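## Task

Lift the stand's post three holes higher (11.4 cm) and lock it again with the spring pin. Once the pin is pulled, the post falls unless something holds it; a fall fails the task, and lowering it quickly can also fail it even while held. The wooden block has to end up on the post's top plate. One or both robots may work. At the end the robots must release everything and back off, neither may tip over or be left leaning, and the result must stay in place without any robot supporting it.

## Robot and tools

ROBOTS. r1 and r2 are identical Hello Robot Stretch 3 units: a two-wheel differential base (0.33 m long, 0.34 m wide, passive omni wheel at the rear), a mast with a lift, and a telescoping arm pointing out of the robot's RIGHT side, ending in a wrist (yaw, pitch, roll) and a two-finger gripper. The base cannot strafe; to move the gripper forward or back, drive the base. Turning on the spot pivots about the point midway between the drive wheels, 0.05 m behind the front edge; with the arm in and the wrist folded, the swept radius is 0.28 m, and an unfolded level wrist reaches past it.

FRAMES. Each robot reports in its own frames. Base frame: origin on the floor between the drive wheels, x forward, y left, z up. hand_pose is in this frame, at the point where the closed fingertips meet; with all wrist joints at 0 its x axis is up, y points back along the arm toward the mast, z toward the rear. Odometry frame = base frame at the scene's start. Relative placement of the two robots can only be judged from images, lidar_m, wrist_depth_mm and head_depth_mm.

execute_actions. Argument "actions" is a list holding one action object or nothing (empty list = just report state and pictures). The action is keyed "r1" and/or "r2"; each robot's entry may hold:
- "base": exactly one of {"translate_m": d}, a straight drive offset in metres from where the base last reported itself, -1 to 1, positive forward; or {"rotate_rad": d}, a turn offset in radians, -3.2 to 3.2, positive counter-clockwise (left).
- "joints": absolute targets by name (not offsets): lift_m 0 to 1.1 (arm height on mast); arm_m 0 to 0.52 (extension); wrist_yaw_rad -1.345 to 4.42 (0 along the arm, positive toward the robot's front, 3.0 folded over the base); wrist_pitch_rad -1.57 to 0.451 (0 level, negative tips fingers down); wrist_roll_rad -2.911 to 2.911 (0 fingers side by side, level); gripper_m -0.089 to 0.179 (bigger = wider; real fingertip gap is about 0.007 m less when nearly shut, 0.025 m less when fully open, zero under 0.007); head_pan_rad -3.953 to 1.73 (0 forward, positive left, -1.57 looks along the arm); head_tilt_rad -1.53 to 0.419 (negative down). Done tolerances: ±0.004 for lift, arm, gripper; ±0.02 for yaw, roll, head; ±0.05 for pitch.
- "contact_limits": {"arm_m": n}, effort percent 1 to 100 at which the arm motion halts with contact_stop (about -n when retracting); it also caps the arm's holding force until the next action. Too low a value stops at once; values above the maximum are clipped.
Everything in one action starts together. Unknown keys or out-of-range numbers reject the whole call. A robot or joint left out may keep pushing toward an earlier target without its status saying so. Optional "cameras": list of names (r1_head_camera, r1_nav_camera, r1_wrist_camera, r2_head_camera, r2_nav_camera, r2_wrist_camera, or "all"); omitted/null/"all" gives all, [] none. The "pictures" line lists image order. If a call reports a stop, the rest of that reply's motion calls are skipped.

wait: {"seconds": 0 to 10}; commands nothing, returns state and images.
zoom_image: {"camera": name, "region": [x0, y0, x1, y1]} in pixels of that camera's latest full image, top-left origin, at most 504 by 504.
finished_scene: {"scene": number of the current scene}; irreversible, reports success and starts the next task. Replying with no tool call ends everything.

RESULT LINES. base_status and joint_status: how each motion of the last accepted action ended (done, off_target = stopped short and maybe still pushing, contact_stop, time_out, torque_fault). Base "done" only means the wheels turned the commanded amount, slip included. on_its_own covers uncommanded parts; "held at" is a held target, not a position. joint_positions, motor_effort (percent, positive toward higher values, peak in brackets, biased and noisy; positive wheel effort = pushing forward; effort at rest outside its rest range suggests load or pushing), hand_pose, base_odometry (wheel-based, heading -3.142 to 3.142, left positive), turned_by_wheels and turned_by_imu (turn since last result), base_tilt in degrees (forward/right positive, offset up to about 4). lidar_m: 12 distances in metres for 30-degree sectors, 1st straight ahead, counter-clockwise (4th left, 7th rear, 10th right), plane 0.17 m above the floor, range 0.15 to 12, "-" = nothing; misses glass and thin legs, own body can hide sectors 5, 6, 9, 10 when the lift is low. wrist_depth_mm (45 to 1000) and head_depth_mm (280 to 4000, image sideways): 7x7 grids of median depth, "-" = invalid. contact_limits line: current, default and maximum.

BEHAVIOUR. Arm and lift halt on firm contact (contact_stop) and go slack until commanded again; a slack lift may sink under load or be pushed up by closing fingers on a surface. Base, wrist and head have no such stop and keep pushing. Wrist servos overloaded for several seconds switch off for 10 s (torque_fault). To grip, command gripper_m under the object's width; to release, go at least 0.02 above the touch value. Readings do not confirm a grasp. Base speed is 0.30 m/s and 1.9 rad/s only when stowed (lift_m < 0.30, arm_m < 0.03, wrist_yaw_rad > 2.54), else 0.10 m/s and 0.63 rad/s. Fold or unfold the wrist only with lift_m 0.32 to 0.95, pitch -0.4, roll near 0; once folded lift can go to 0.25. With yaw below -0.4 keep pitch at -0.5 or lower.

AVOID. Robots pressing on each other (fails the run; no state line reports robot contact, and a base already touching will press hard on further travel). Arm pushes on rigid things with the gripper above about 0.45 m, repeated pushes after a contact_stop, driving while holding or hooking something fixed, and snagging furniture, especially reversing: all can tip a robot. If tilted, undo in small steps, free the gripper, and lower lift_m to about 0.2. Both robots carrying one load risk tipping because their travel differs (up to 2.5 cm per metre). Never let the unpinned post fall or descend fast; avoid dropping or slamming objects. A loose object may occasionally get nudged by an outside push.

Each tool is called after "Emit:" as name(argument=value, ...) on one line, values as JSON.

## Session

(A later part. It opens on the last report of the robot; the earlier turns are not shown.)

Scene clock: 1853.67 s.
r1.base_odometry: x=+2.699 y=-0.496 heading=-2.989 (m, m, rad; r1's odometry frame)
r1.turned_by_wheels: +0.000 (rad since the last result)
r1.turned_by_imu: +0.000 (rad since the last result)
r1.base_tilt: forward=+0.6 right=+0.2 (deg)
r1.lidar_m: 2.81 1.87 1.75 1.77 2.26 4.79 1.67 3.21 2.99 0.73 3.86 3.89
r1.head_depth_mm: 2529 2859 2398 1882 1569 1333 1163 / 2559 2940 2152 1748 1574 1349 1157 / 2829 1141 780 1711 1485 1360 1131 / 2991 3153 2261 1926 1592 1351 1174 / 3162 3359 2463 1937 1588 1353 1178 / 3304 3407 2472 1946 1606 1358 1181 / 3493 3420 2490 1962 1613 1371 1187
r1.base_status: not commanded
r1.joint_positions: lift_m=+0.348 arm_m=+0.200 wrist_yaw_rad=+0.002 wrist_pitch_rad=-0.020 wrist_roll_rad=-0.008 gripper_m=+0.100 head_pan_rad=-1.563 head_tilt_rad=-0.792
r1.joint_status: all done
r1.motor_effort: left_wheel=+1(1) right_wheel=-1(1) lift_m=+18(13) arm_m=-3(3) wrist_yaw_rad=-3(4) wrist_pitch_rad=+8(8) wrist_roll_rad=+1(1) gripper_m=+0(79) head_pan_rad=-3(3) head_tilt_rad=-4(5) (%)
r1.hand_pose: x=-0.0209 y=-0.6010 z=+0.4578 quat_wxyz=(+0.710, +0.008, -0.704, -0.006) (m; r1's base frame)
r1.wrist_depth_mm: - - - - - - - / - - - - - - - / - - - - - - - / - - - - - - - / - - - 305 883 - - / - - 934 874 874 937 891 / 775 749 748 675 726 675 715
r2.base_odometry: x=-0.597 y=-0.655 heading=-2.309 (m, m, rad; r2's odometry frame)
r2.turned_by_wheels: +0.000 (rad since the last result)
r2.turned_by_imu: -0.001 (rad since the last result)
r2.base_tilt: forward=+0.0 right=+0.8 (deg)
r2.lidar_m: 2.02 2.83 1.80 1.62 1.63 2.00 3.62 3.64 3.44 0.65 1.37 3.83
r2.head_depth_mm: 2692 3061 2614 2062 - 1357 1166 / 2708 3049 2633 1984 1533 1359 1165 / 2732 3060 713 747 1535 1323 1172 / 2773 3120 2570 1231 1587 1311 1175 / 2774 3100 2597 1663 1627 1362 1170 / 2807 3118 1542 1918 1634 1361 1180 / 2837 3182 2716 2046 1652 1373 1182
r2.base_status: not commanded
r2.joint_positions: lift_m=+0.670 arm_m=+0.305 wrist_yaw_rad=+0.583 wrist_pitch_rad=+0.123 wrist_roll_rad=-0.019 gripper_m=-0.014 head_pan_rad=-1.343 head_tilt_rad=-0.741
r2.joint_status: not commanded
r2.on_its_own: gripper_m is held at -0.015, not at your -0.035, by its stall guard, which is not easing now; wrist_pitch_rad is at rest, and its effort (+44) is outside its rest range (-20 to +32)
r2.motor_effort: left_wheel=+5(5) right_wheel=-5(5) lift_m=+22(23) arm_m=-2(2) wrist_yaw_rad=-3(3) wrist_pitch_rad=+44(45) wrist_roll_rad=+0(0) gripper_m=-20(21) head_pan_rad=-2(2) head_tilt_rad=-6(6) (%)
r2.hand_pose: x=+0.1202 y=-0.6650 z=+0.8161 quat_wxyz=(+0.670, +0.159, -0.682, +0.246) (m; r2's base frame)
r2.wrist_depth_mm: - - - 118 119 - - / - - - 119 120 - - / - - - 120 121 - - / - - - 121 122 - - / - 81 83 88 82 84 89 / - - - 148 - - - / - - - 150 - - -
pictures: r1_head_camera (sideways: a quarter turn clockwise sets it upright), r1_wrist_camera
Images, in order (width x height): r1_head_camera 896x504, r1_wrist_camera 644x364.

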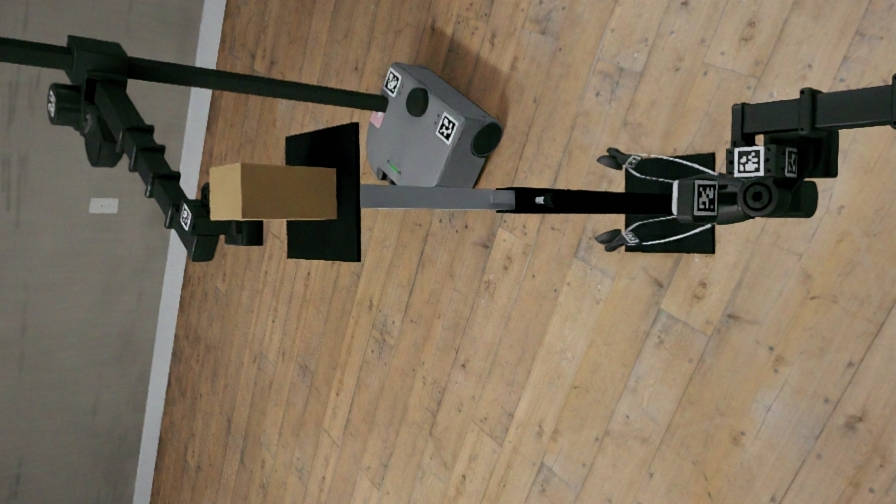

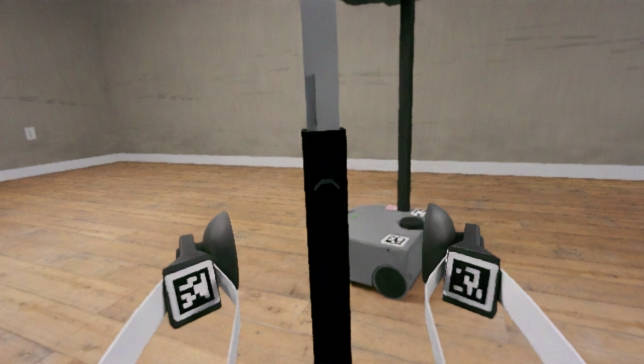

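Emit:
execute_actions(actions=[{"r1": {"base": {"rotate_rad": 1.012}, "joints": {"arm_m": 0.0, "wrist_yaw_rad": 1.57, "head_pan_rad": -0.9}}}], cameras=["r1_nav_camera"])

Emit:
execute_actions(actions=[{"r1": {"base": {"translate_m": -0.955}}}], cameras=["r1_nav_camera", "r1_head_camera"])

Scene clock: 1887.30 s.
r1.base_odometry: x=+2.699 y=-0.496 heading=-1.977 (m, m, rad; r1's odometry frame)
r1.turned_by_wheels: +1.012 (rad since the last result)
r1.turned_by_imu: +1.015 (rad since the last result)
r1.base_tilt: forward=+0.7 right=+0.3 (deg)
r1.lidar_m: 1.75 1.77 2.21 4.57 2.87 3.23 2.98 0.73 3.75 3.90 2.93 1.89
r1.head_depth_mm: 3537 3261 2392 1895 1569 1338 1166 / 3733 3272 2417 1913 1577 1344 1164 / 3527 3283 2417 1907 1576 1347 1167 / 2986 3160 2442 1923 1588 1347 1193 / 2557 2833 2455 1936 1593 1359 1178 / 2250 2454 2466 1943 1598 1365 1182 / 2015 2156 2290 1970 1616 1369 1184
r1.base_status: done
r1.joint_positions: lift_m=+0.348 arm_m=+0.002 wrist_yaw_rad=+1.568 wrist_pitch_rad=-0.020 wrist_roll_rad=-0.008 gripper_m=+0.100 head_pan_rad=-0.907 head_tilt_rad=-0.792
r1.joint_status: all done
joint sent to its limit — the command would take r1.arm_m past its lower limit, so that joint was sent only as far as its limit.
r1.motor_effort: left_wheel=-2(6) right_wheel=+2(4) lift_m=+18(18) arm_m=-3(5) wrist_yaw_rad=+2(6) wrist_pitch_rad=+8(8) wrist_roll_rad=+1(1) gripper_m=+0(0) head_pan_rad=+4(43) head_tilt_rad=-5(4) (%)
r1.hand_pose: x=+0.2344 y=-0.1476 z=+0.4578 quat_wxyz=(+0.508, +0.502, -0.493, +0.496) (m; r1's base frame)
r1.wrist_depth_mm: - - - - - - - / - - - - - - - / - - - - - - - / - - - - - - - / - - - - - - - / - - 962 936 913 948 877 / 791 761 756 725 727 704 710
r2.base_odometry: x=-0.597 y=-0.655 heading=-2.309 (m, m, rad; r2's odometry frame)
r2.turned_by_wheels: +0.000 (rad since the last result)
r2.turned_by_imu: -0.002 (rad since the last result)
r2.base_tilt: forward=+0.0 right=+0.8 (deg)
r2.lidar_m: 2.03 2.83 1.79 1.62 1.63 1.99 3.62 3.65 3.45 0.65 1.37 3.81
r2.head_depth_mm: 2690 3014 2601 2048 - 1342 1160 / 2695 3022 2599 1991 1530 1358 1174 / 2748 3116 713 749 1530 1324 1166 / 2773 3101 1473 1707 1569 1328 1175 / 2756 3109 2689 1770 1602 1367 1183 / 2770 3043 1464 1972 1648 1370 1190 / 2765 3201 2689 2050 1640 1371 1181
r2.base_status: not commanded
r2.joint_positions: lift_m=+0.670 arm_m=+0.305 wrist_yaw_rad=+0.583 wrist_pitch_rad=+0.123 wrist_roll_rad=-0.019 gripper_m=-0.014 head_pan_rad=-1.343 head_tilt_rad=-0.741
r2.joint_status: not commanded
r2.on_its_own: gripper_m is held at -0.015, not at your -0.035, by its stall guard, which is not easing now; wrist_pitch_rad is at rest, and its effort (+44) is outside its rest range (-20 to +32)
r2.motor_effort: left_wheel=+5(5) right_wheel=-5(5) lift_m=+23(23) arm_m=-2(2) wrist_yaw_rad=-3(3) wrist_pitch_rad=+44(44) wrist_roll_rad=+0(0) gripper_m=-21(21) head_pan_rad=-2(2) head_tilt_rad=-6(6) (%)
r2.hand_pose: x=+0.1202 y=-0.6650 z=+0.8161 quat_wxyz=(+0.670, +0.159, -0.682, +0.246) (m; r2's base frame)
r2.wrist_depth_mm: - - - 118 119 - - / - - - 119 120 - - / - - - 120 120 - - / - - - 121 122 - - / - 81 83 89 82 84 89 / - - - 149 - - - / - - - 150 - - -
pictures: r1_nav_camera (sideways: a quarter turn counterclockwise sets it upright)
Images, in order (width x height): r1_nav_camera 672x504.

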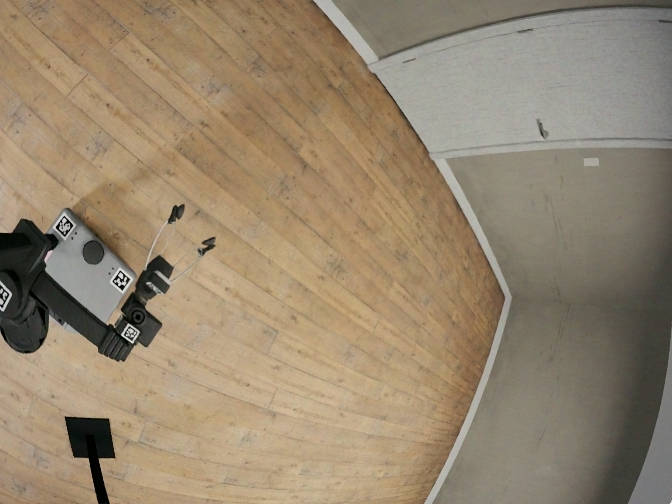

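Scene clock: 1897.97 s.
r1.base_odometry: x=+3.077 y=+0.381 heading=-1.977 (m, m, rad; r1's odometry frame)
r1.turned_by_wheels: +0.000 (rad since the last result)
r1.turned_by_imu: -0.006 (rad since the last result)
r1.base_tilt: forward=+0.6 right=+0.2 (deg)
r1.lidar_m: 2.70 2.73 3.37 1.50 3.39 2.23 2.04 0.72 0.55 4.02 0.46 2.94
r1.head_depth_mm: 3654 3257 2406 1892 647 1337 1163 / 3861 3265 2403 1902 1529 1337 1171 / - 3308 2427 614 1510 1347 1163 / - 3312 2448 556 744 1262 1144 / - 3406 2445 1890 1556 1356 1181 / 3563 3419 2468 1944 1600 1361 1179 / 3172 3261 2502 1958 1607 1361 1186
r1.base_status: done
r1.joint_positions: lift_m=+0.348 arm_m=+0.002 wrist_yaw_rad=+1.568 wrist_pitch_rad=-0.020 wrist_roll_rad=-0.008 gripper_m=+0.100 head_pan_rad=-0.907 head_tilt_rad=-0.792
r1.joint_status: not commanded
r1.motor_effort: left_wheel=-2(6) right_wheel=+2(2) lift_m=+18(18) arm_m=-3(3) wrist_yaw_rad=+2(2) wrist_pitch_rad=+8(9) wrist_roll_rad=+1(1) gripper_m=+0(0) head_pan_rad=+4(4) head_tilt_rad=-4(5) (%)
r1.hand_pose: x=+0.2344 y=-0.1476 z=+0.4578 quat_wxyz=(+0.508, +0.502, -0.493, +0.496) (m; r1's base frame)
r1.wrist_depth_mm: - - - - - - - / - - - - - - - / - - - - - - 228 / - - - - - - 230 / - - - - - - 233 / - - 944 958 901 946 239 / 786 741 744 731 719 698 245
r2.base_odometry: x=-0.597 y=-0.655 heading=-2.309 (m, m, rad; r2's odometry frame)
r2.turned_by_wheels: +0.000 (rad since the last result)
r2.turned_by_imu: -0.003 (rad since the last result)
r2.base_tilt: forward=+0.1 right=+0.8 (deg)
r2.lidar_m: 2.02 2.82 1.79 1.62 1.63 1.99 3.62 3.65 3.43 0.65 3.14 0.56
r2.head_depth_mm: 2673 3046 2635 2046 - 1351 1164 / 2696 3058 2650 2017 1522 1358 1165 / 2725 3112 713 744 1541 1327 1168 / 2754 3121 2544 1887 1582 1320 1174 / 2737 3125 2696 2022 1626 1366 1176 / 2796 3179 2703 2038 1631 860 1010 / 2809 3184 2708 2057 1645 1370 975
r2.base_status: not commanded
r2.joint_positions: lift_m=+0.670 arm_m=+0.305 wrist_yaw_rad=+0.583 wrist_pitch_rad=+0.123 wrist_roll_rad=-0.019 gripper_m=-0.014 head_pan_rad=-1.343 head_tilt_rad=-0.741
r2.joint_status: not commanded
r2.on_its_own: gripper_m is held at -0.015, not at your -0.035, by its stall guard, which is not easing now; wrist_pitch_rad is at rest, and its effort (+45) is outside its rest range (-20 to +32)
r2.motor_effort: left_wheel=+5(5) right_wheel=-5(5) lift_m=+23(22) arm_m=-2(1) wrist_yaw_rad=-4(4) wrist_pitch_rad=+45(44) wrist_roll_rad=+0(0) gripper_m=-21(21) head_pan_rad=-3(3) head_tilt_rad=-7(6) (%)
r2.hand_pose: x=+0.1202 y=-0.6650 z=+0.8161 quat_wxyz=(+0.670, +0.159, -0.682, +0.246) (m; r2's base frame)
r2.wrist_depth_mm: - - - 118 119 - - / - - - 119 120 - - / - - - 120 120 - - / - - - 121 121 - - / - 81 83 89 82 84 90 / - - - 149 - - - / - - - 150 - - -
pictures: r1_head_camera (sideways: a quarter turn clockwise sets it upright), r1_nav_camera (sideways: a quarter turn counterclockwise sets it upright)
Images, in order (width x height): r1_head_camera 896x504, r1_nav_camera 672x504.

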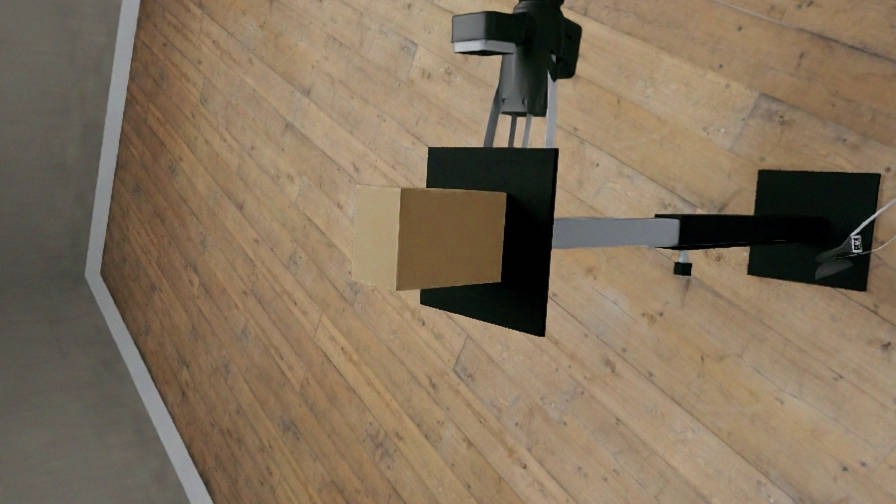

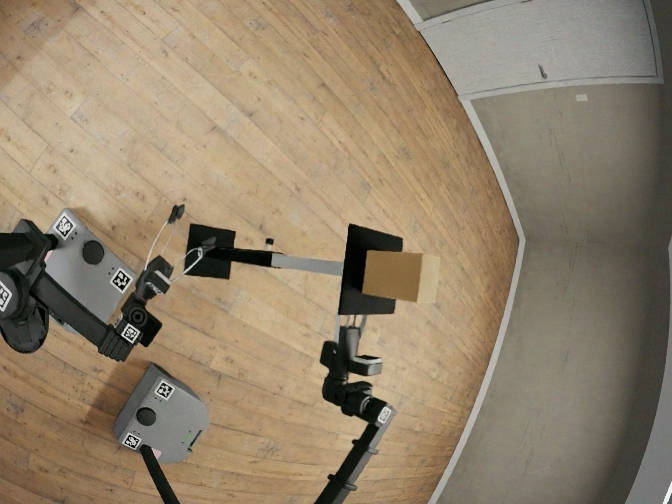

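Emit:
execute_actions(actions=[{"r1": {"base": {"rotate_rad": -0.398}, "joints": {"arm_m": 0.10, "head_pan_rad": -0.55, "head_tilt_rad": -1.05}}}], cameras=["r1_head_camera", "r1_wrist_camera"])

Scene clock: 1907.50 s.
r1.base_odometry: x=+3.077 y=+0.381 heading=-2.375 (m, m, rad; r1's odometry frame)
r1.turned_by_wheels: -0.398 (rad since the last result)
r1.turned_by_imu: -0.399 (rad since the last result)
r1.base_tilt: forward=+0.6 right=+0.3 (deg)
r1.lidar_m: 2.80 2.70 2.79 1.52 1.49 2.95 2.13 2.05 0.55 0.55 4.03 0.46
r1.head_depth_mm: 2461 2042 615 1525 1350 1233 1086 / 2472 2048 618 1532 1354 1240 1120 / 2480 2059 616 1540 1356 1219 1129 / 2530 511 562 1463 1297 1228 1115 / 2547 2003 583 1546 1373 1232 1122 / 2569 2097 1790 1562 1377 1240 1123 / 2570 2100 1795 1571 1386 1246 1125
r1.base_status: done
r1.joint_positions: lift_m=+0.348 arm_m=+0.100 wrist_yaw_rad=+1.568 wrist_pitch_rad=-0.020 wrist_roll_rad=-0.008 gripper_m=+0.100 head_pan_rad=-0.557 head_tilt_rad=-1.037
r1.joint_status: all done
r1.motor_effort: left_wheel=+3(6) right_wheel=-2(5) lift_m=+18(18) arm_m=+4(5) wrist_yaw_rad=+2(3) wrist_pitch_rad=+8(8) wrist_roll_rad=+1(1) gripper_m=+0(0) head_pan_rad=+3(26) head_tilt_rad=-7(27) (%)
r1.hand_pose: x=+0.2344 y=-0.2454 z=+0.4577 quat_wxyz=(+0.508, +0.502, -0.493, +0.496) (m; r1's base frame)
r1.wrist_depth_mm: - - - - - - - / - - - - - - - / - - - - - - - / - - - 351 - - - / - - - 361 - - - / - - 954 375 935 967 870 / 772 750 747 666 721 705 704
r2.base_odometry: x=-0.597 y=-0.655 heading=-2.309 (m, m, rad; r2's odometry frame)
r2.turned_by_wheels: +0.000 (rad since the last result)
r2.turned_by_imu: -0.001 (rad since the last result)
r2.base_tilt: forward=+0.0 right=+0.8 (deg)
r2.lidar_m: 2.03 2.82 1.79 1.62 1.63 1.99 3.61 3.65 3.45 0.65 3.13 0.56
r2.head_depth_mm: 2673 3059 2595 2058 - 1353 1170 / 2709 3035 2632 2013 1532 1348 1168 / 2732 3043 712 746 1546 1319 1169 / 2765 3129 2554 1867 1586 1303 1168 / 2776 3146 2660 2041 1633 1340 1133 / 2787 3128 2691 2029 1641 1376 716 / 2821 3214 2678 2051 1651 1375 1022
r2.base_status: not commanded
r2.joint_positions: lift_m=+0.670 arm_m=+0.305 wrist_yaw_rad=+0.583 wrist_pitch_rad=+0.123 wrist_roll_rad=-0.019 gripper_m=-0.014 head_pan_rad=-1.343 head_tilt_rad=-0.741
r2.joint_status: not commanded
r2.on_its_own: gripper_m is held at -0.015, not at your -0.035, by its stall guard, which is not easing now; wrist_pitch_rad is at rest, and its effort (+44) is outside its rest range (-20 to +32)
r2.motor_effort: left_wheel=+5(5) right_wheel=-5(5) lift_m=+23(23) arm_m=-2(2) wrist_yaw_rad=-4(4) wrist_pitch_rad=+44(44) wrist_roll_rad=+0(0) gripper_m=-21(21) head_pan_rad=-2(3) head_tilt_rad=-6(6) (%)
r2.hand_pose: x=+0.1202 y=-0.6650 z=+0.8161 quat_wxyz=(+0.670, +0.159, -0.682, +0.246) (m; r2's base frame)
r2.wrist_depth_mm: - - - 119 119 - - / - - - 119 119 - - / - - - 120 120 - - / - - - 121 121 - - / - 81 83 88 82 84 89 / - - - 148 - - - / - - - 150 - - -
pictures: r1_head_camera (sideways: a quarter turn clockwise sets it upright), r1_wrist_camera
Images, in order (width x height): r1_head_camera 896x504, r1_wrist_camera 644x364.

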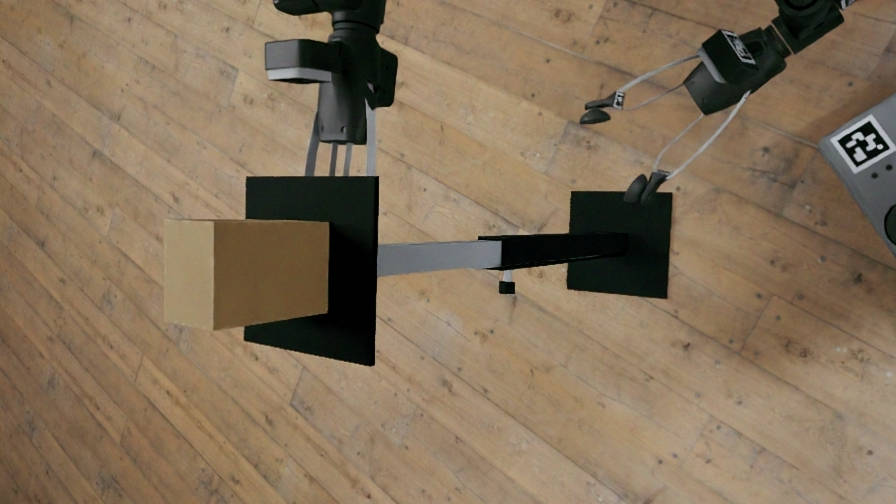

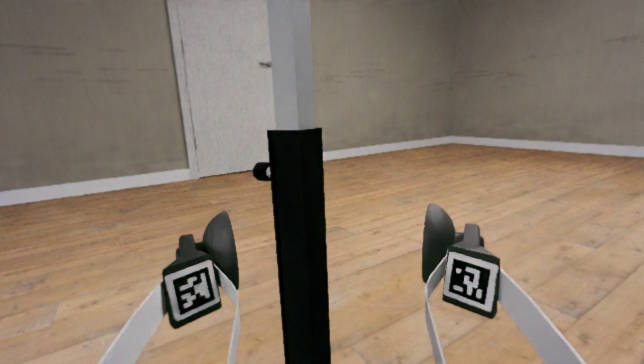

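Emit:
execute_actions(actions=[{"r1": {"base": {"translate_m": 0.15}, "joints": {"arm_m": 0.079}}}], cameras=["r1_head_camera", "r1_wrist_camera"])

Scene clock: 1937.07 s.
r1.base_odometry: x=+2.968 y=+0.277 heading=-2.375 (m, m, rad; r1's odometry frame)
r1.turned_by_wheels: +0.000 (rad since the last result)
r1.turned_by_imu: +0.001 (rad since the last result)
r1.base_tilt: forward=+0.6 right=+0.2 (deg)
r1.lidar_m: 2.66 2.57 2.66 3.58 4.77 3.11 2.27 2.17 0.61 3.01 3.95 0.33
r1.head_depth_mm: 2462 2034 1729 1439 1349 1226 1077 / 2495 2050 435 496 1368 1236 1112 / 2483 2052 433 492 913 1196 1138 / 2514 2070 1779 527 1374 1217 1115 / 2535 2082 1775 1556 1373 1235 1116 / 2537 2106 1791 1557 1384 1239 1125 / 2565 2108 1798 1572 1383 1243 1125
r1.base_status: done
r1.joint_positions: lift_m=+0.348 arm_m=+0.079 wrist_yaw_rad=+1.568 wrist_pitch_rad=-0.020 wrist_roll_rad=-0.008 gripper_m=+0.100 head_pan_rad=-0.557 head_tilt_rad=-1.037
r1.joint_status: all done
r1.motor_effort: left_wheel=+3(7) right_wheel=-2(2) lift_m=+18(18) arm_m=-3(3) wrist_yaw_rad=+2(2) wrist_pitch_rad=+9(8) wrist_roll_rad=+1(1) gripper_m=+0(0) head_pan_rad=+3(4) head_tilt_rad=-7(7) (%)
r1.hand_pose: x=+0.2344 y=-0.2249 z=+0.4577 quat_wxyz=(+0.508, +0.502, -0.493, +0.496) (m; r1's base frame)
r1.wrist_depth_mm: - - - 169 - - - / - - - 175 - - - / - - - 182 - - - / - - - 180 - - - / - - - 189 - - - / - - 974 199 909 939 886 / 780 759 765 207 714 702 723
r2.base_odometry: x=-0.597 y=-0.655 heading=-2.309 (m, m, rad; r2's odometry frame)
r2.turned_by_wheels: +0.000 (rad since the last result)
r2.turned_by_imu: -0.002 (rad since the last result)
r2.base_tilt: forward=+0.0 right=+0.8 (deg)
r2.lidar_m: 2.03 2.83 1.79 1.62 1.63 1.99 3.62 3.65 3.44 0.65 0.61 0.72
r2.head_depth_mm: 2659 2988 2611 2052 - 1344 1159 / 2697 3037 2628 2024 1527 1352 1168 / 2712 3072 713 746 1537 1327 1169 / 2771 3147 2567 1887 1588 1294 1168 / 2771 3168 2674 2020 1646 831 1109 / 2800 3163 2686 2031 1646 1202 1015 / 2819 3211 2703 2053 1643 796 1041
r2.base_status: not commanded
r2.joint_positions: lift_m=+0.670 arm_m=+0.305 wrist_yaw_rad=+0.583 wrist_pitch_rad=+0.123 wrist_roll_rad=-0.019 gripper_m=-0.014 head_pan_rad=-1.343 head_tilt_rad=-0.741
r2.joint_status: not commanded
r2.on_its_own: gripper_m is held at -0.015, not at your -0.035, by its stall guard, which is not easing now; wrist_pitch_rad is at rest, and its effort (+45) is outside its rest range (-20 to +32)
r2.motor_effort: left_wheel=+4(5) right_wheel=-5(5) lift_m=+22(22) arm_m=-2(2) wrist_yaw_rad=-4(3) wrist_pitch_rad=+45(45) wrist_roll_rad=+0(0) gripper_m=-21(21) head_pan_rad=-3(3) head_tilt_rad=-6(6) (%)
r2.hand_pose: x=+0.1202 y=-0.6650 z=+0.8161 quat_wxyz=(+0.670, +0.159, -0.682, +0.246) (m; r2's base frame)
r2.wrist_depth_mm: - - - 118 118 - - / - - - 119 120 - - / - - - 120 121 - - / - - - 121 121 - - / - 81 83 88 82 84 89 / - - - 149 - - - / - - - 150 - - -
pictures: r1_head_camera (sideways: a quarter turn clockwise sets it upright), r1_wrist_camera
Images, in order (width x height): r1_head_camera 896x504, r1_wrist_camera 644x364.

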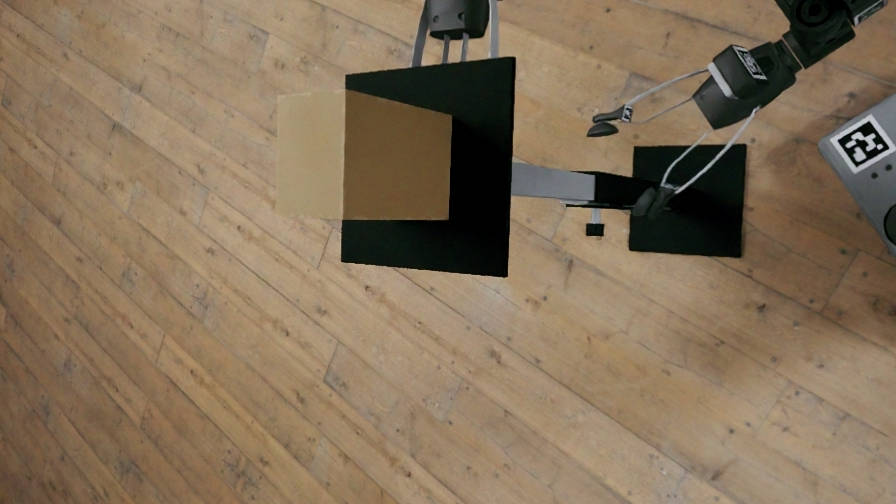

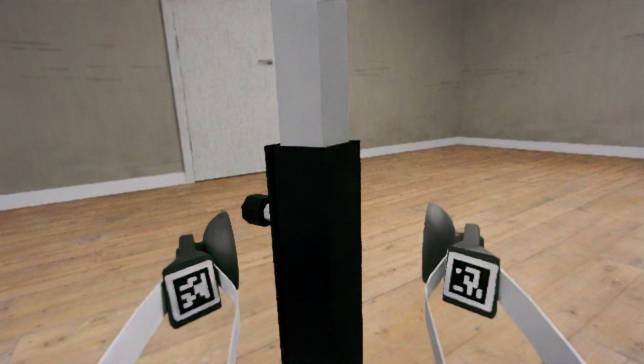

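Emit:
zoom_image(camera="r1_wrist_camera", region=[180, 130, 400, 300])

Region (180, 130, 400, 300) of r1_wrist_camera's 644x364 image, scaled by 2.291; it fills the top 389 rows of this view, and the rest is white.

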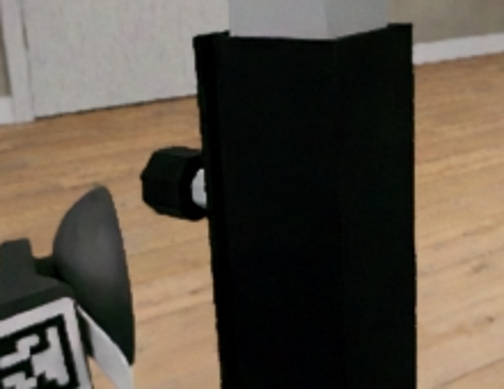

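Emit:
execute_actions(actions=[{"r1": {"base": {"translate_m": 0.04}, "joints": {"arm_m": 0.084, "head_pan_rad": -0.7, "head_tilt_rad": -1.2}}}], cameras=["r1_head_camera", "r1_wrist_camera"])

Scene clock: 1959.23 s.
r1.base_odometry: x=+2.940 y=+0.249 heading=-2.375 (m, m, rad; r1's odometry frame)
r1.turned_by_wheels: +0.000 (rad since the last result)
r1.turned_by_imu: +0.000 (rad since the last result)
r1.base_tilt: forward=+0.6 right=+0.3 (deg)
r1.lidar_m: 2.62 2.53 2.62 3.55 4.79 3.18 2.30 2.20 0.63 3.07 0.30 0.30
r1.head_depth_mm: 1902 1701 1528 1379 1282 1172 1082 / 1908 1706 504 1351 1314 1187 - / 1922 408 435 651 1259 1221 - / 1937 1722 496 1357 1280 1199 - / 1948 1730 1544 1405 1303 1203 1126 / 1954 1736 1567 1424 1308 1204 1119 / 1978 1761 1574 1430 1313 1211 1122
r1.base_status: done
r1.joint_positions: lift_m=+0.348 arm_m=+0.084 wrist_yaw_rad=+1.568 wrist_pitch_rad=-0.020 wrist_roll_rad=-0.008 gripper_m=+0.100 head_pan_rad=-0.693 head_tilt_rad=-1.185
r1.joint_status: all done
r1.motor_effort: left_wheel=+2(7) right_wheel=-2(3) lift_m=+18(18) arm_m=+4(5) wrist_yaw_rad=+2(2) wrist_pitch_rad=+9(8) wrist_roll_rad=+1(1) gripper_m=+0(0) head_pan_rad=-3(19) head_tilt_rad=-8(22) (%)
r1.hand_pose: x=+0.2344 y=-0.2294 z=+0.4577 quat_wxyz=(+0.508, +0.502, -0.493, +0.496) (m; r1's base frame)
r1.wrist_depth_mm: - - - 129 - - - / - - - 133 - - - / - - - 138 - - - / - - - 137 - - - / - - 182 142 - - - / - - 164 148 973 947 914 / 787 751 759 155 712 699 714
r2.base_odometry: x=-0.597 y=-0.655 heading=-2.309 (m, m, rad; r2's odometry frame)
r2.turned_by_wheels: +0.000 (rad since the last result)
r2.turned_by_imu: -0.001 (rad since the last result)
r2.base_tilt: forward=+0.0 right=+0.8 (deg)
r2.lidar_m: 2.03 2.83 1.79 1.62 1.64 1.99 3.63 3.64 3.46 0.65 0.63 0.74
r2.head_depth_mm: 2674 2986 2627 2066 - 1352 1160 / 2689 2984 2629 2003 1522 1352 1169 / 2731 3085 712 748 1542 1313 1170 / 2781 3110 2560 1895 1574 1199 1171 / 2767 3122 2710 2036 1622 792 1107 / 2781 3147 2705 2053 1657 1124 1038 / 2787 3242 2723 2043 1645 1122 1058
r2.base_status: not commanded
r2.joint_positions: lift_m=+0.670 arm_m=+0.305 wrist_yaw_rad=+0.583 wrist_pitch_rad=+0.123 wrist_roll_rad=-0.019 gripper_m=-0.014 head_pan_rad=-1.343 head_tilt_rad=-0.741
r2.joint_status: not commanded
r2.on_its_own: gripper_m is held at -0.015, not at your -0.035, by its stall guard, which is not easing now; wrist_pitch_rad is at rest, and its effort (+45) is outside its rest range (-20 to +32)
r2.motor_effort: left_wheel=+5(5) right_wheel=-5(5) lift_m=+22(22) arm_m=-2(2) wrist_yaw_rad=-3(4) wrist_pitch_rad=+45(44) wrist_roll_rad=+0(0) gripper_m=-22(21) head_pan_rad=-2(2) head_tilt_rad=-6(7) (%)
r2.hand_pose: x=+0.1202 y=-0.6650 z=+0.8161 quat_wxyz=(+0.670, +0.159, -0.682, +0.246) (m; r2's base frame)
r2.wrist_depth_mm: - - - 118 119 - - / - - - 119 119 - - / - - - 120 121 - - / - - - 121 121 - - / - 81 83 88 82 84 90 / - - - 148 - - - / - - - 151 - - -
pictures: r1_head_camera (sideways: a quarter turn clockwise sets it upright), r1_wrist_camera
Images, in order (width x height): r1_head_camera 896x504, r1_wrist_camera 644x364.

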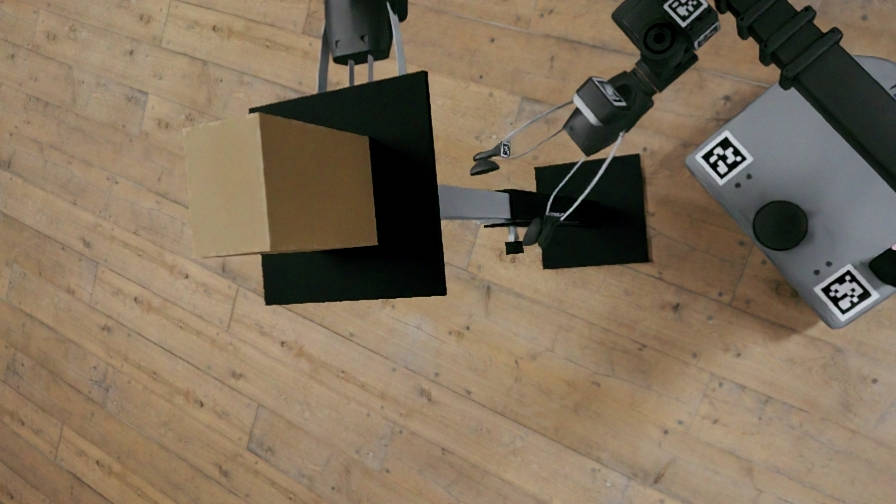

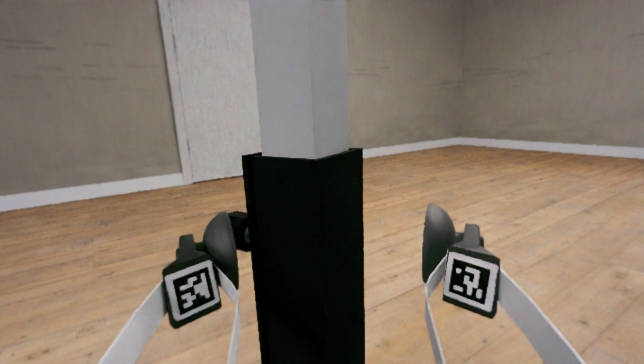

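Emit:
zoom_image(camera="r1_head_camera", region=[450, 130, 610, 290])

Emit:
zoom_image(camera="r1_wrist_camera", region=[170, 170, 330, 300])

Region (450, 130, 610, 290) of r1_head_camera's 896x504 image, scaled by 3.150, with more detail than that image has.

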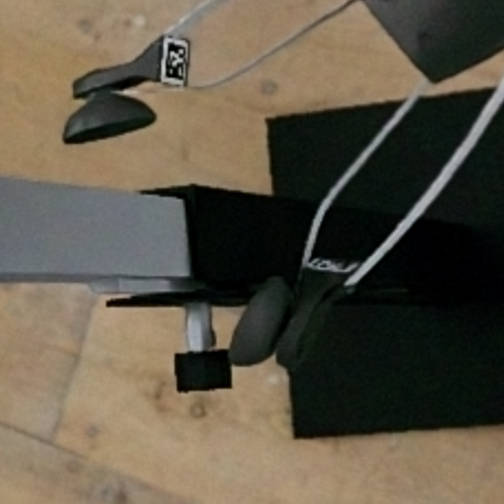

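Region (170, 170, 330, 300) of r1_wrist_camera's 644x364 image, scaled by 3.150; it fills the top 410 rows of this view, and the rest is white.

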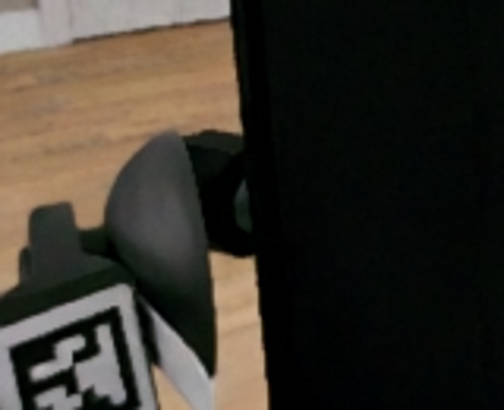

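Emit:
execute_actions(actions=[{"r1": {"joints": {"gripper_m": 0.086}}}], cameras=["r1_head_camera", "r1_wrist_camera"])

Emit:
zoom_image(camera="r1_head_camera", region=[450, 130, 610, 290])

Emit:
zoom_image(camera="r1_wrist_camera", region=[170, 170, 330, 300])

Scene clock: 2011.57 s.
r1.base_odometry: x=+2.940 y=+0.249 heading=-2.375 (m, m, rad; r1's odometry frame)
r1.turned_by_wheels: +0.000 (rad since the last result)
r1.turned_by_imu: +0.000 (rad since the last result)
r1.base_tilt: forward=+0.6 right=+0.3 (deg)
r1.lidar_m: 2.62 2.54 2.63 3.53 4.77 3.16 2.30 2.21 0.63 3.05 0.30 0.30
r1.head_depth_mm: 1899 1688 1527 1379 1284 1169 1083 / 1912 1702 505 1351 1313 1187 - / 1925 408 434 650 1251 1219 - / 1933 1724 496 1358 1272 1195 - / 1941 1729 1533 1403 1307 1204 1127 / 1971 1740 1568 1422 1312 1208 1119 / 1978 1754 1571 1426 1316 1206 1123
r1.base_status: not commanded
r1.joint_positions: lift_m=+0.348 arm_m=+0.084 wrist_yaw_rad=+1.572 wrist_pitch_rad=-0.020 wrist_roll_rad=-0.008 gripper_m=+0.086 head_pan_rad=-0.693 head_tilt_rad=-1.185
r1.joint_status: all done
r1.motor_effort: left_wheel=+2(2) right_wheel=-1(2) lift_m=+18(18) arm_m=+4(4) wrist_yaw_rad=-3(3) wrist_pitch_rad=+8(9) wrist_roll_rad=+1(1) gripper_m=-1(59) head_pan_rad=-3(3) head_tilt_rad=-8(7) (%)
r1.hand_pose: x=+0.2344 y=-0.2285 z=+0.4577 quat_wxyz=(+0.507, +0.503, -0.492, +0.497) (m; r1's base frame)
r1.wrist_depth_mm: - - - 128 - - - / - - - 133 - - - / - - - 139 - - - / - - - 137 - - - / - - 158 143 - - - / - - 162 147 922 937 887 / 776 769 743 156 722 706 714
r2.base_odometry: x=-0.597 y=-0.655 heading=-2.309 (m, m, rad; r2's odometry frame)
r2.turned_by_wheels: +0.000 (rad since the last result)
r2.turned_by_imu: -0.001 (rad since the last result)
r2.base_tilt: forward=+0.0 right=+0.8 (deg)
r2.lidar_m: 2.03 2.83 1.79 1.62 1.63 1.99 3.63 3.65 3.45 0.65 0.63 0.74
r2.head_depth_mm: 2657 3005 2607 2044 - 1352 1165 / 2702 3045 2628 2007 1521 1360 1166 / 2756 3104 716 746 1534 1315 1170 / 2743 3073 2516 1892 1575 1163 1172 / 2807 3132 2704 2025 1653 794 1115 / 2809 3177 2689 2029 1639 1118 1038 / 2843 3196 2693 2046 1635 1127 1054
r2.base_status: not commanded
r2.joint_positions: lift_m=+0.670 arm_m=+0.305 wrist_yaw_rad=+0.583 wrist_pitch_rad=+0.123 wrist_roll_rad=-0.019 gripper_m=-0.014 head_pan_rad=-1.343 head_tilt_rad=-0.741
r2.joint_status: not commanded
r2.on_its_own: gripper_m is held at -0.015, not at your -0.035, by its stall guard, which is not easing now; wrist_pitch_rad is at rest, and its effort (+45) is outside its rest range (-20 to +32)
r2.motor_effort: left_wheel=+5(5) right_wheel=-6(5) lift_m=+22(22) arm_m=-2(2) wrist_yaw_rad=-3(4) wrist_pitch_rad=+45(44) wrist_roll_rad=+0(0) gripper_m=-21(21) head_pan_rad=-3(2) head_tilt_rad=-6(6) (%)
r2.hand_pose: x=+0.1202 y=-0.6650 z=+0.8161 quat_wxyz=(+0.670, +0.159, -0.682, +0.246) (m; r2's base frame)
r2.wrist_depth_mm: - - - 118 119 - - / - - - 119 120 - - / - - - 120 121 - - / - - - 121 121 - - / - 81 83 89 82 84 89 / - - - 149 - - - / - - - 150 - - -
pictures: r1_head_camera (sideways: a quarter turn clockwise sets it upright), r1_wrist_camera
Images, in order (width x height): r1_head_camera 896x504, r1_wrist_camera 644x364.

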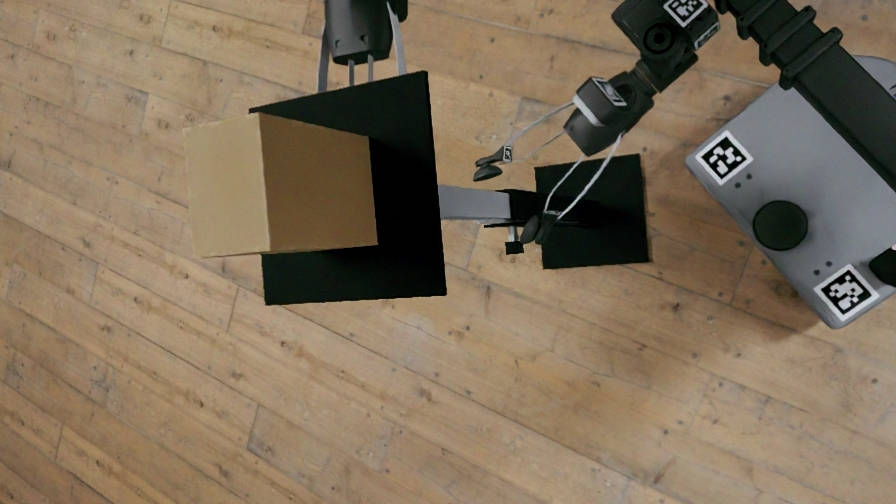

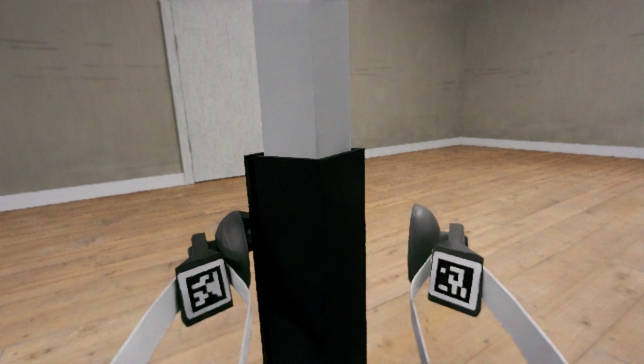

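Region (450, 130, 610, 290) of r1_head_camera's 896x504 image, scaled by 3.150, with more detail than that image has.

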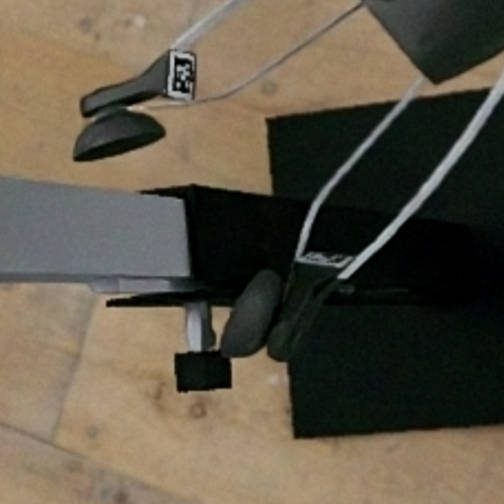

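Region (170, 170, 330, 300) of r1_wrist_camera's 644x364 image, scaled by 3.150; it fills the top 410 rows of this view, and the rest is white.

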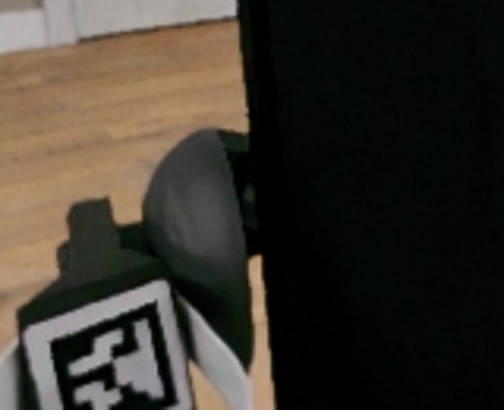

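Emit:
execute_actions(actions=[{"r1": {"base": {"translate_m": -0.06}, "joints": {"gripper_m": 0.10}}}], cameras=[])

Emit:
execute_actions(actions=[{"r1": {"joints": {"arm_m": 0.021, "wrist_yaw_rad": 1.30}}}], cameras=["r1_head_camera", "r1_wrist_camera"])

Scene clock: 2067.53 s.
r1.base_odometry: x=+2.983 y=+0.291 heading=-2.375 (m, m, rad; r1's odometry frame)
r1.turned_by_wheels: +0.000 (rad since the last result)
r1.turned_by_imu: +0.000 (rad since the last result)
r1.base_tilt: forward=+0.7 right=+0.2 (deg)
r1.lidar_m: 2.68 2.59 2.67 3.58 4.74 3.10 2.25 2.16 0.60 3.00 3.96 0.35
r1.head_depth_mm: 1896 1688 551 1397 1291 1172 1081 / 1919 1705 1477 1403 1319 1193 - / 1920 552 507 1410 1291 1215 - / 1936 423 496 912 1267 1201 - / 1956 1686 518 1414 1301 1202 1130 / 1973 1738 1561 1430 1304 1206 1117 / 1983 1754 1576 1434 1313 1210 1124
r1.base_status: done
r1.joint_positions: lift_m=+0.348 arm_m=+0.084 wrist_yaw_rad=+1.572 wrist_pitch_rad=-0.020 wrist_roll_rad=-0.008 gripper_m=+0.100 head_pan_rad=-0.693 head_tilt_rad=-1.186
r1.joint_status: all done
r1.motor_effort: left_wheel=+3(4) right_wheel=-2(5) lift_m=+18(18) arm_m=+4(4) wrist_yaw_rad=-2(3) wrist_pitch_rad=+8(8) wrist_roll_rad=+1(1) gripper_m=+0(58) head_pan_rad=-3(3) head_tilt_rad=-8(8) (%)
r1.hand_pose: x=+0.2344 y=-0.2285 z=+0.4577 quat_wxyz=(+0.507, +0.503, -0.492, +0.497) (m; r1's base frame)
r1.wrist_depth_mm: - - - 188 - - - / - - - 194 - - - / - - - 201 - - - / - - - 203 - - - / - - - 211 - - - / - - 945 218 882 936 897 / 762 748 731 229 720 694 724
r2.base_odometry: x=-0.597 y=-0.655 heading=-2.309 (m, m, rad; r2's odometry frame)
r2.turned_by_wheels: +0.000 (rad since the last result)
r2.turned_by_imu: -0.001 (rad since the last result)
r2.base_tilt: forward=+0.0 right=+0.8 (deg)
r2.lidar_m: 2.03 2.83 1.80 1.62 1.63 1.99 3.63 3.65 3.46 0.65 0.60 0.62
r2.head_depth_mm: 2637 2973 2588 2050 - 1342 1164 / 2703 3048 2607 1996 1525 1354 1164 / 2739 3068 711 747 1541 1320 1172 / 2743 3110 2528 1882 1596 1290 1176 / 2771 3127 2662 2049 1630 832 1106 / 2772 3169 2714 2032 1634 1380 1009 / 2785 3216 2695 2040 1643 781 1033
r2.base_status: not commanded
r2.joint_positions: lift_m=+0.670 arm_m=+0.305 wrist_yaw_rad=+0.583 wrist_pitch_rad=+0.123 wrist_roll_rad=-0.019 gripper_m=-0.014 head_pan_rad=-1.343 head_tilt_rad=-0.741
r2.joint_status: not commanded
r2.on_its_own: gripper_m is held at -0.015, not at your -0.035, by its stall guard, which is not easing now; wrist_pitch_rad is at rest, and its effort (+44) is outside its rest range (-20 to +32)
r2.motor_effort: left_wheel=+5(5) right_wheel=-5(5) lift_m=+22(22) arm_m=-2(2) wrist_yaw_rad=-3(3) wrist_pitch_rad=+44(44) wrist_roll_rad=+0(0) gripper_m=-21(21) head_pan_rad=-3(3) head_tilt_rad=-6(6) (%)
r2.hand_pose: x=+0.1202 y=-0.6650 z=+0.8161 quat_wxyz=(+0.670, +0.159, -0.682, +0.246) (m; r2's base frame)
r2.wrist_depth_mm: - - - 118 119 - - / - - - 119 119 - - / - - - 120 121 - - / - - - 121 121 - - / - 81 84 88 82 84 90 / - - - 149 - - - / - - - 150 - - -
pictures: none
No camera images: the call's "cameras" was empty. Leave "cameras" out to get every camera's image.

Scene clock: 2069.17 s.
r1.base_odometry: x=+2.983 y=+0.291 heading=-2.375 (m, m, rad; r1's odometry frame)
r1.turned_by_wheels: +0.000 (rad since the last result)
r1.turned_by_imu: +0.000 (rad since the last result)
r1.base_tilt: forward=+0.7 right=+0.3 (deg)
r1.lidar_m: 2.68 2.59 2.68 3.61 4.74 3.10 2.25 2.15 0.60 2.98 3.96 0.35
r1.head_depth_mm: 1916 1688 551 1395 1281 1208 1090 / 1916 1707 1475 1402 1295 1188 - / 1925 552 506 1403 1286 1217 - / 1930 423 495 915 1269 1200 - / 1949 1686 518 1420 1302 1200 1126 / 1960 1742 1565 1422 1309 1208 1119 / 1976 1763 1577 1436 1315 1210 1124
r1.base_status: not commanded
r1.joint_positions: lift_m=+0.348 arm_m=+0.021 wrist_yaw_rad=+1.303 wrist_pitch_rad=-0.020 wrist_roll_rad=-0.008 gripper_m=+0.100 head_pan_rad=-0.693 head_tilt_rad=-1.186
r1.joint_status: all done
r1.motor_effort: left_wheel=+3(3) right_wheel=-2(2) lift_m=+18(18) arm_m=-3(4) wrist_yaw_rad=-3(2) wrist_pitch_rad=+8(8) wrist_roll_rad=+1(1) gripper_m=+0(0) head_pan_rad=-3(3) head_tilt_rad=-8(7) (%)
r1.hand_pose: x=+0.2252 y=-0.2340 z=+0.4577 quat_wxyz=(+0.569, +0.433, -0.555, +0.425) (m; r1's base frame)
r1.wrist_depth_mm: - - - - - - - / - - - - - - - / - - - - - - - / - - 233 - - - - / - - 218 - - - - / - - 222 832 918 961 875 / 756 747 708 264 719 690 690
r2.base_odometry: x=-0.597 y=-0.655 heading=-2.309 (m, m, rad; r2's odometry frame)
r2.turned_by_wheels: +0.000 (rad since the last result)
r2.turned_by_imu: +0.000 (rad since the last result)
r2.base_tilt: forward=+0.1 right=+0.8 (deg)
r2.lidar_m: 2.03 2.83 1.79 1.62 1.63 2.00 3.61 3.64 3.43 0.64 0.60 0.62
r2.head_depth_mm: 2661 3034 2608 2078 - 1361 1162 / 2684 3047 2648 2005 1522 1352 1170 / 2741 3093 713 747 1517 1313 1170 / 2739 3109 2540 1874 1593 1320 1175 / 2770 3134 2697 2016 1627 878 1116 / 2823 3144 2694 2043 1639 789 1034 / 2794 3177 2738 2050 1649 779 1030
r2.base_status: not commanded
r2.joint_positions: lift_m=+0.670 arm_m=+0.305 wrist_yaw_rad=+0.583 wrist_pitch_rad=+0.123 wrist_roll_rad=-0.019 gripper_m=-0.014 head_pan_rad=-1.343 head_tilt_rad=-0.741
r2.joint_status: not commanded
r2.on_its_own: gripper_m is held at -0.015, not at your -0.035, by its stall guard, which is not easing now; wrist_pitch_rad is at rest, and its effort (+44) is outside its rest range (-20 to +32)
r2.motor_effort: left_wheel=+5(5) right_wheel=-5(5) lift_m=+22(22) arm_m=-2(2) wrist_yaw_rad=-3(3) wrist_pitch_rad=+44(44) wrist_roll_rad=+0(0) gripper_m=-21(21) head_pan_rad=-2(2) head_tilt_rad=-6(6) (%)
r2.hand_pose: x=+0.1202 y=-0.6650 z=+0.8161 quat_wxyz=(+0.670, +0.159, -0.682, +0.246) (m; r2's base frame)
r2.wrist_depth_mm: - - - 119 119 - - / - - - 119 120 - - / - - - 120 121 - - / - - - 121 121 - - / - 81 83 88 82 84 89 / - - - 149 - - - / - - - 150 - - -
pictures: r1_head_camera (sideways: a quarter turn clockwise sets it upright), r1_wrist_camera
Images, in order (width x height): r1_head_camera 896x504, r1_wrist_camera 644x364.

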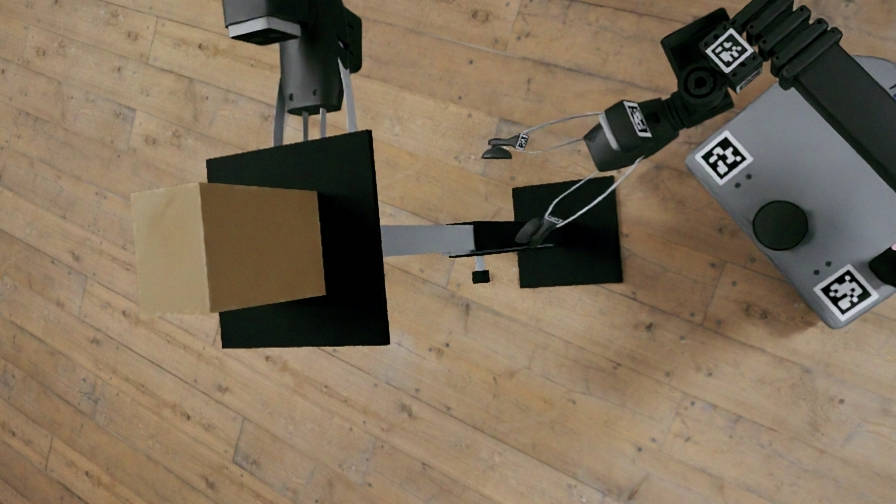

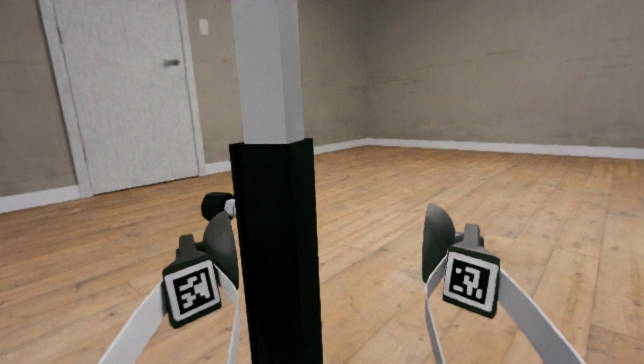

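Emit:
zoom_image(camera="r1_wrist_camera", region=[170, 170, 290, 270])

Region (170, 170, 290, 270) of r1_wrist_camera's 644x364 image, scaled by 4.200.

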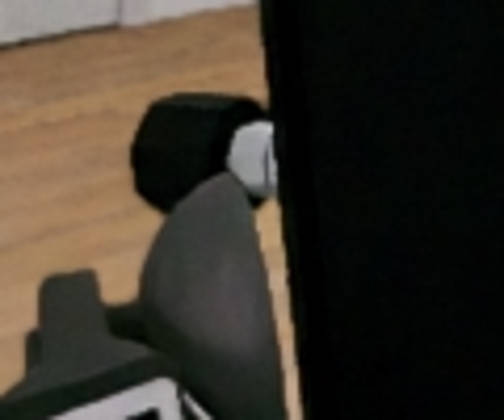

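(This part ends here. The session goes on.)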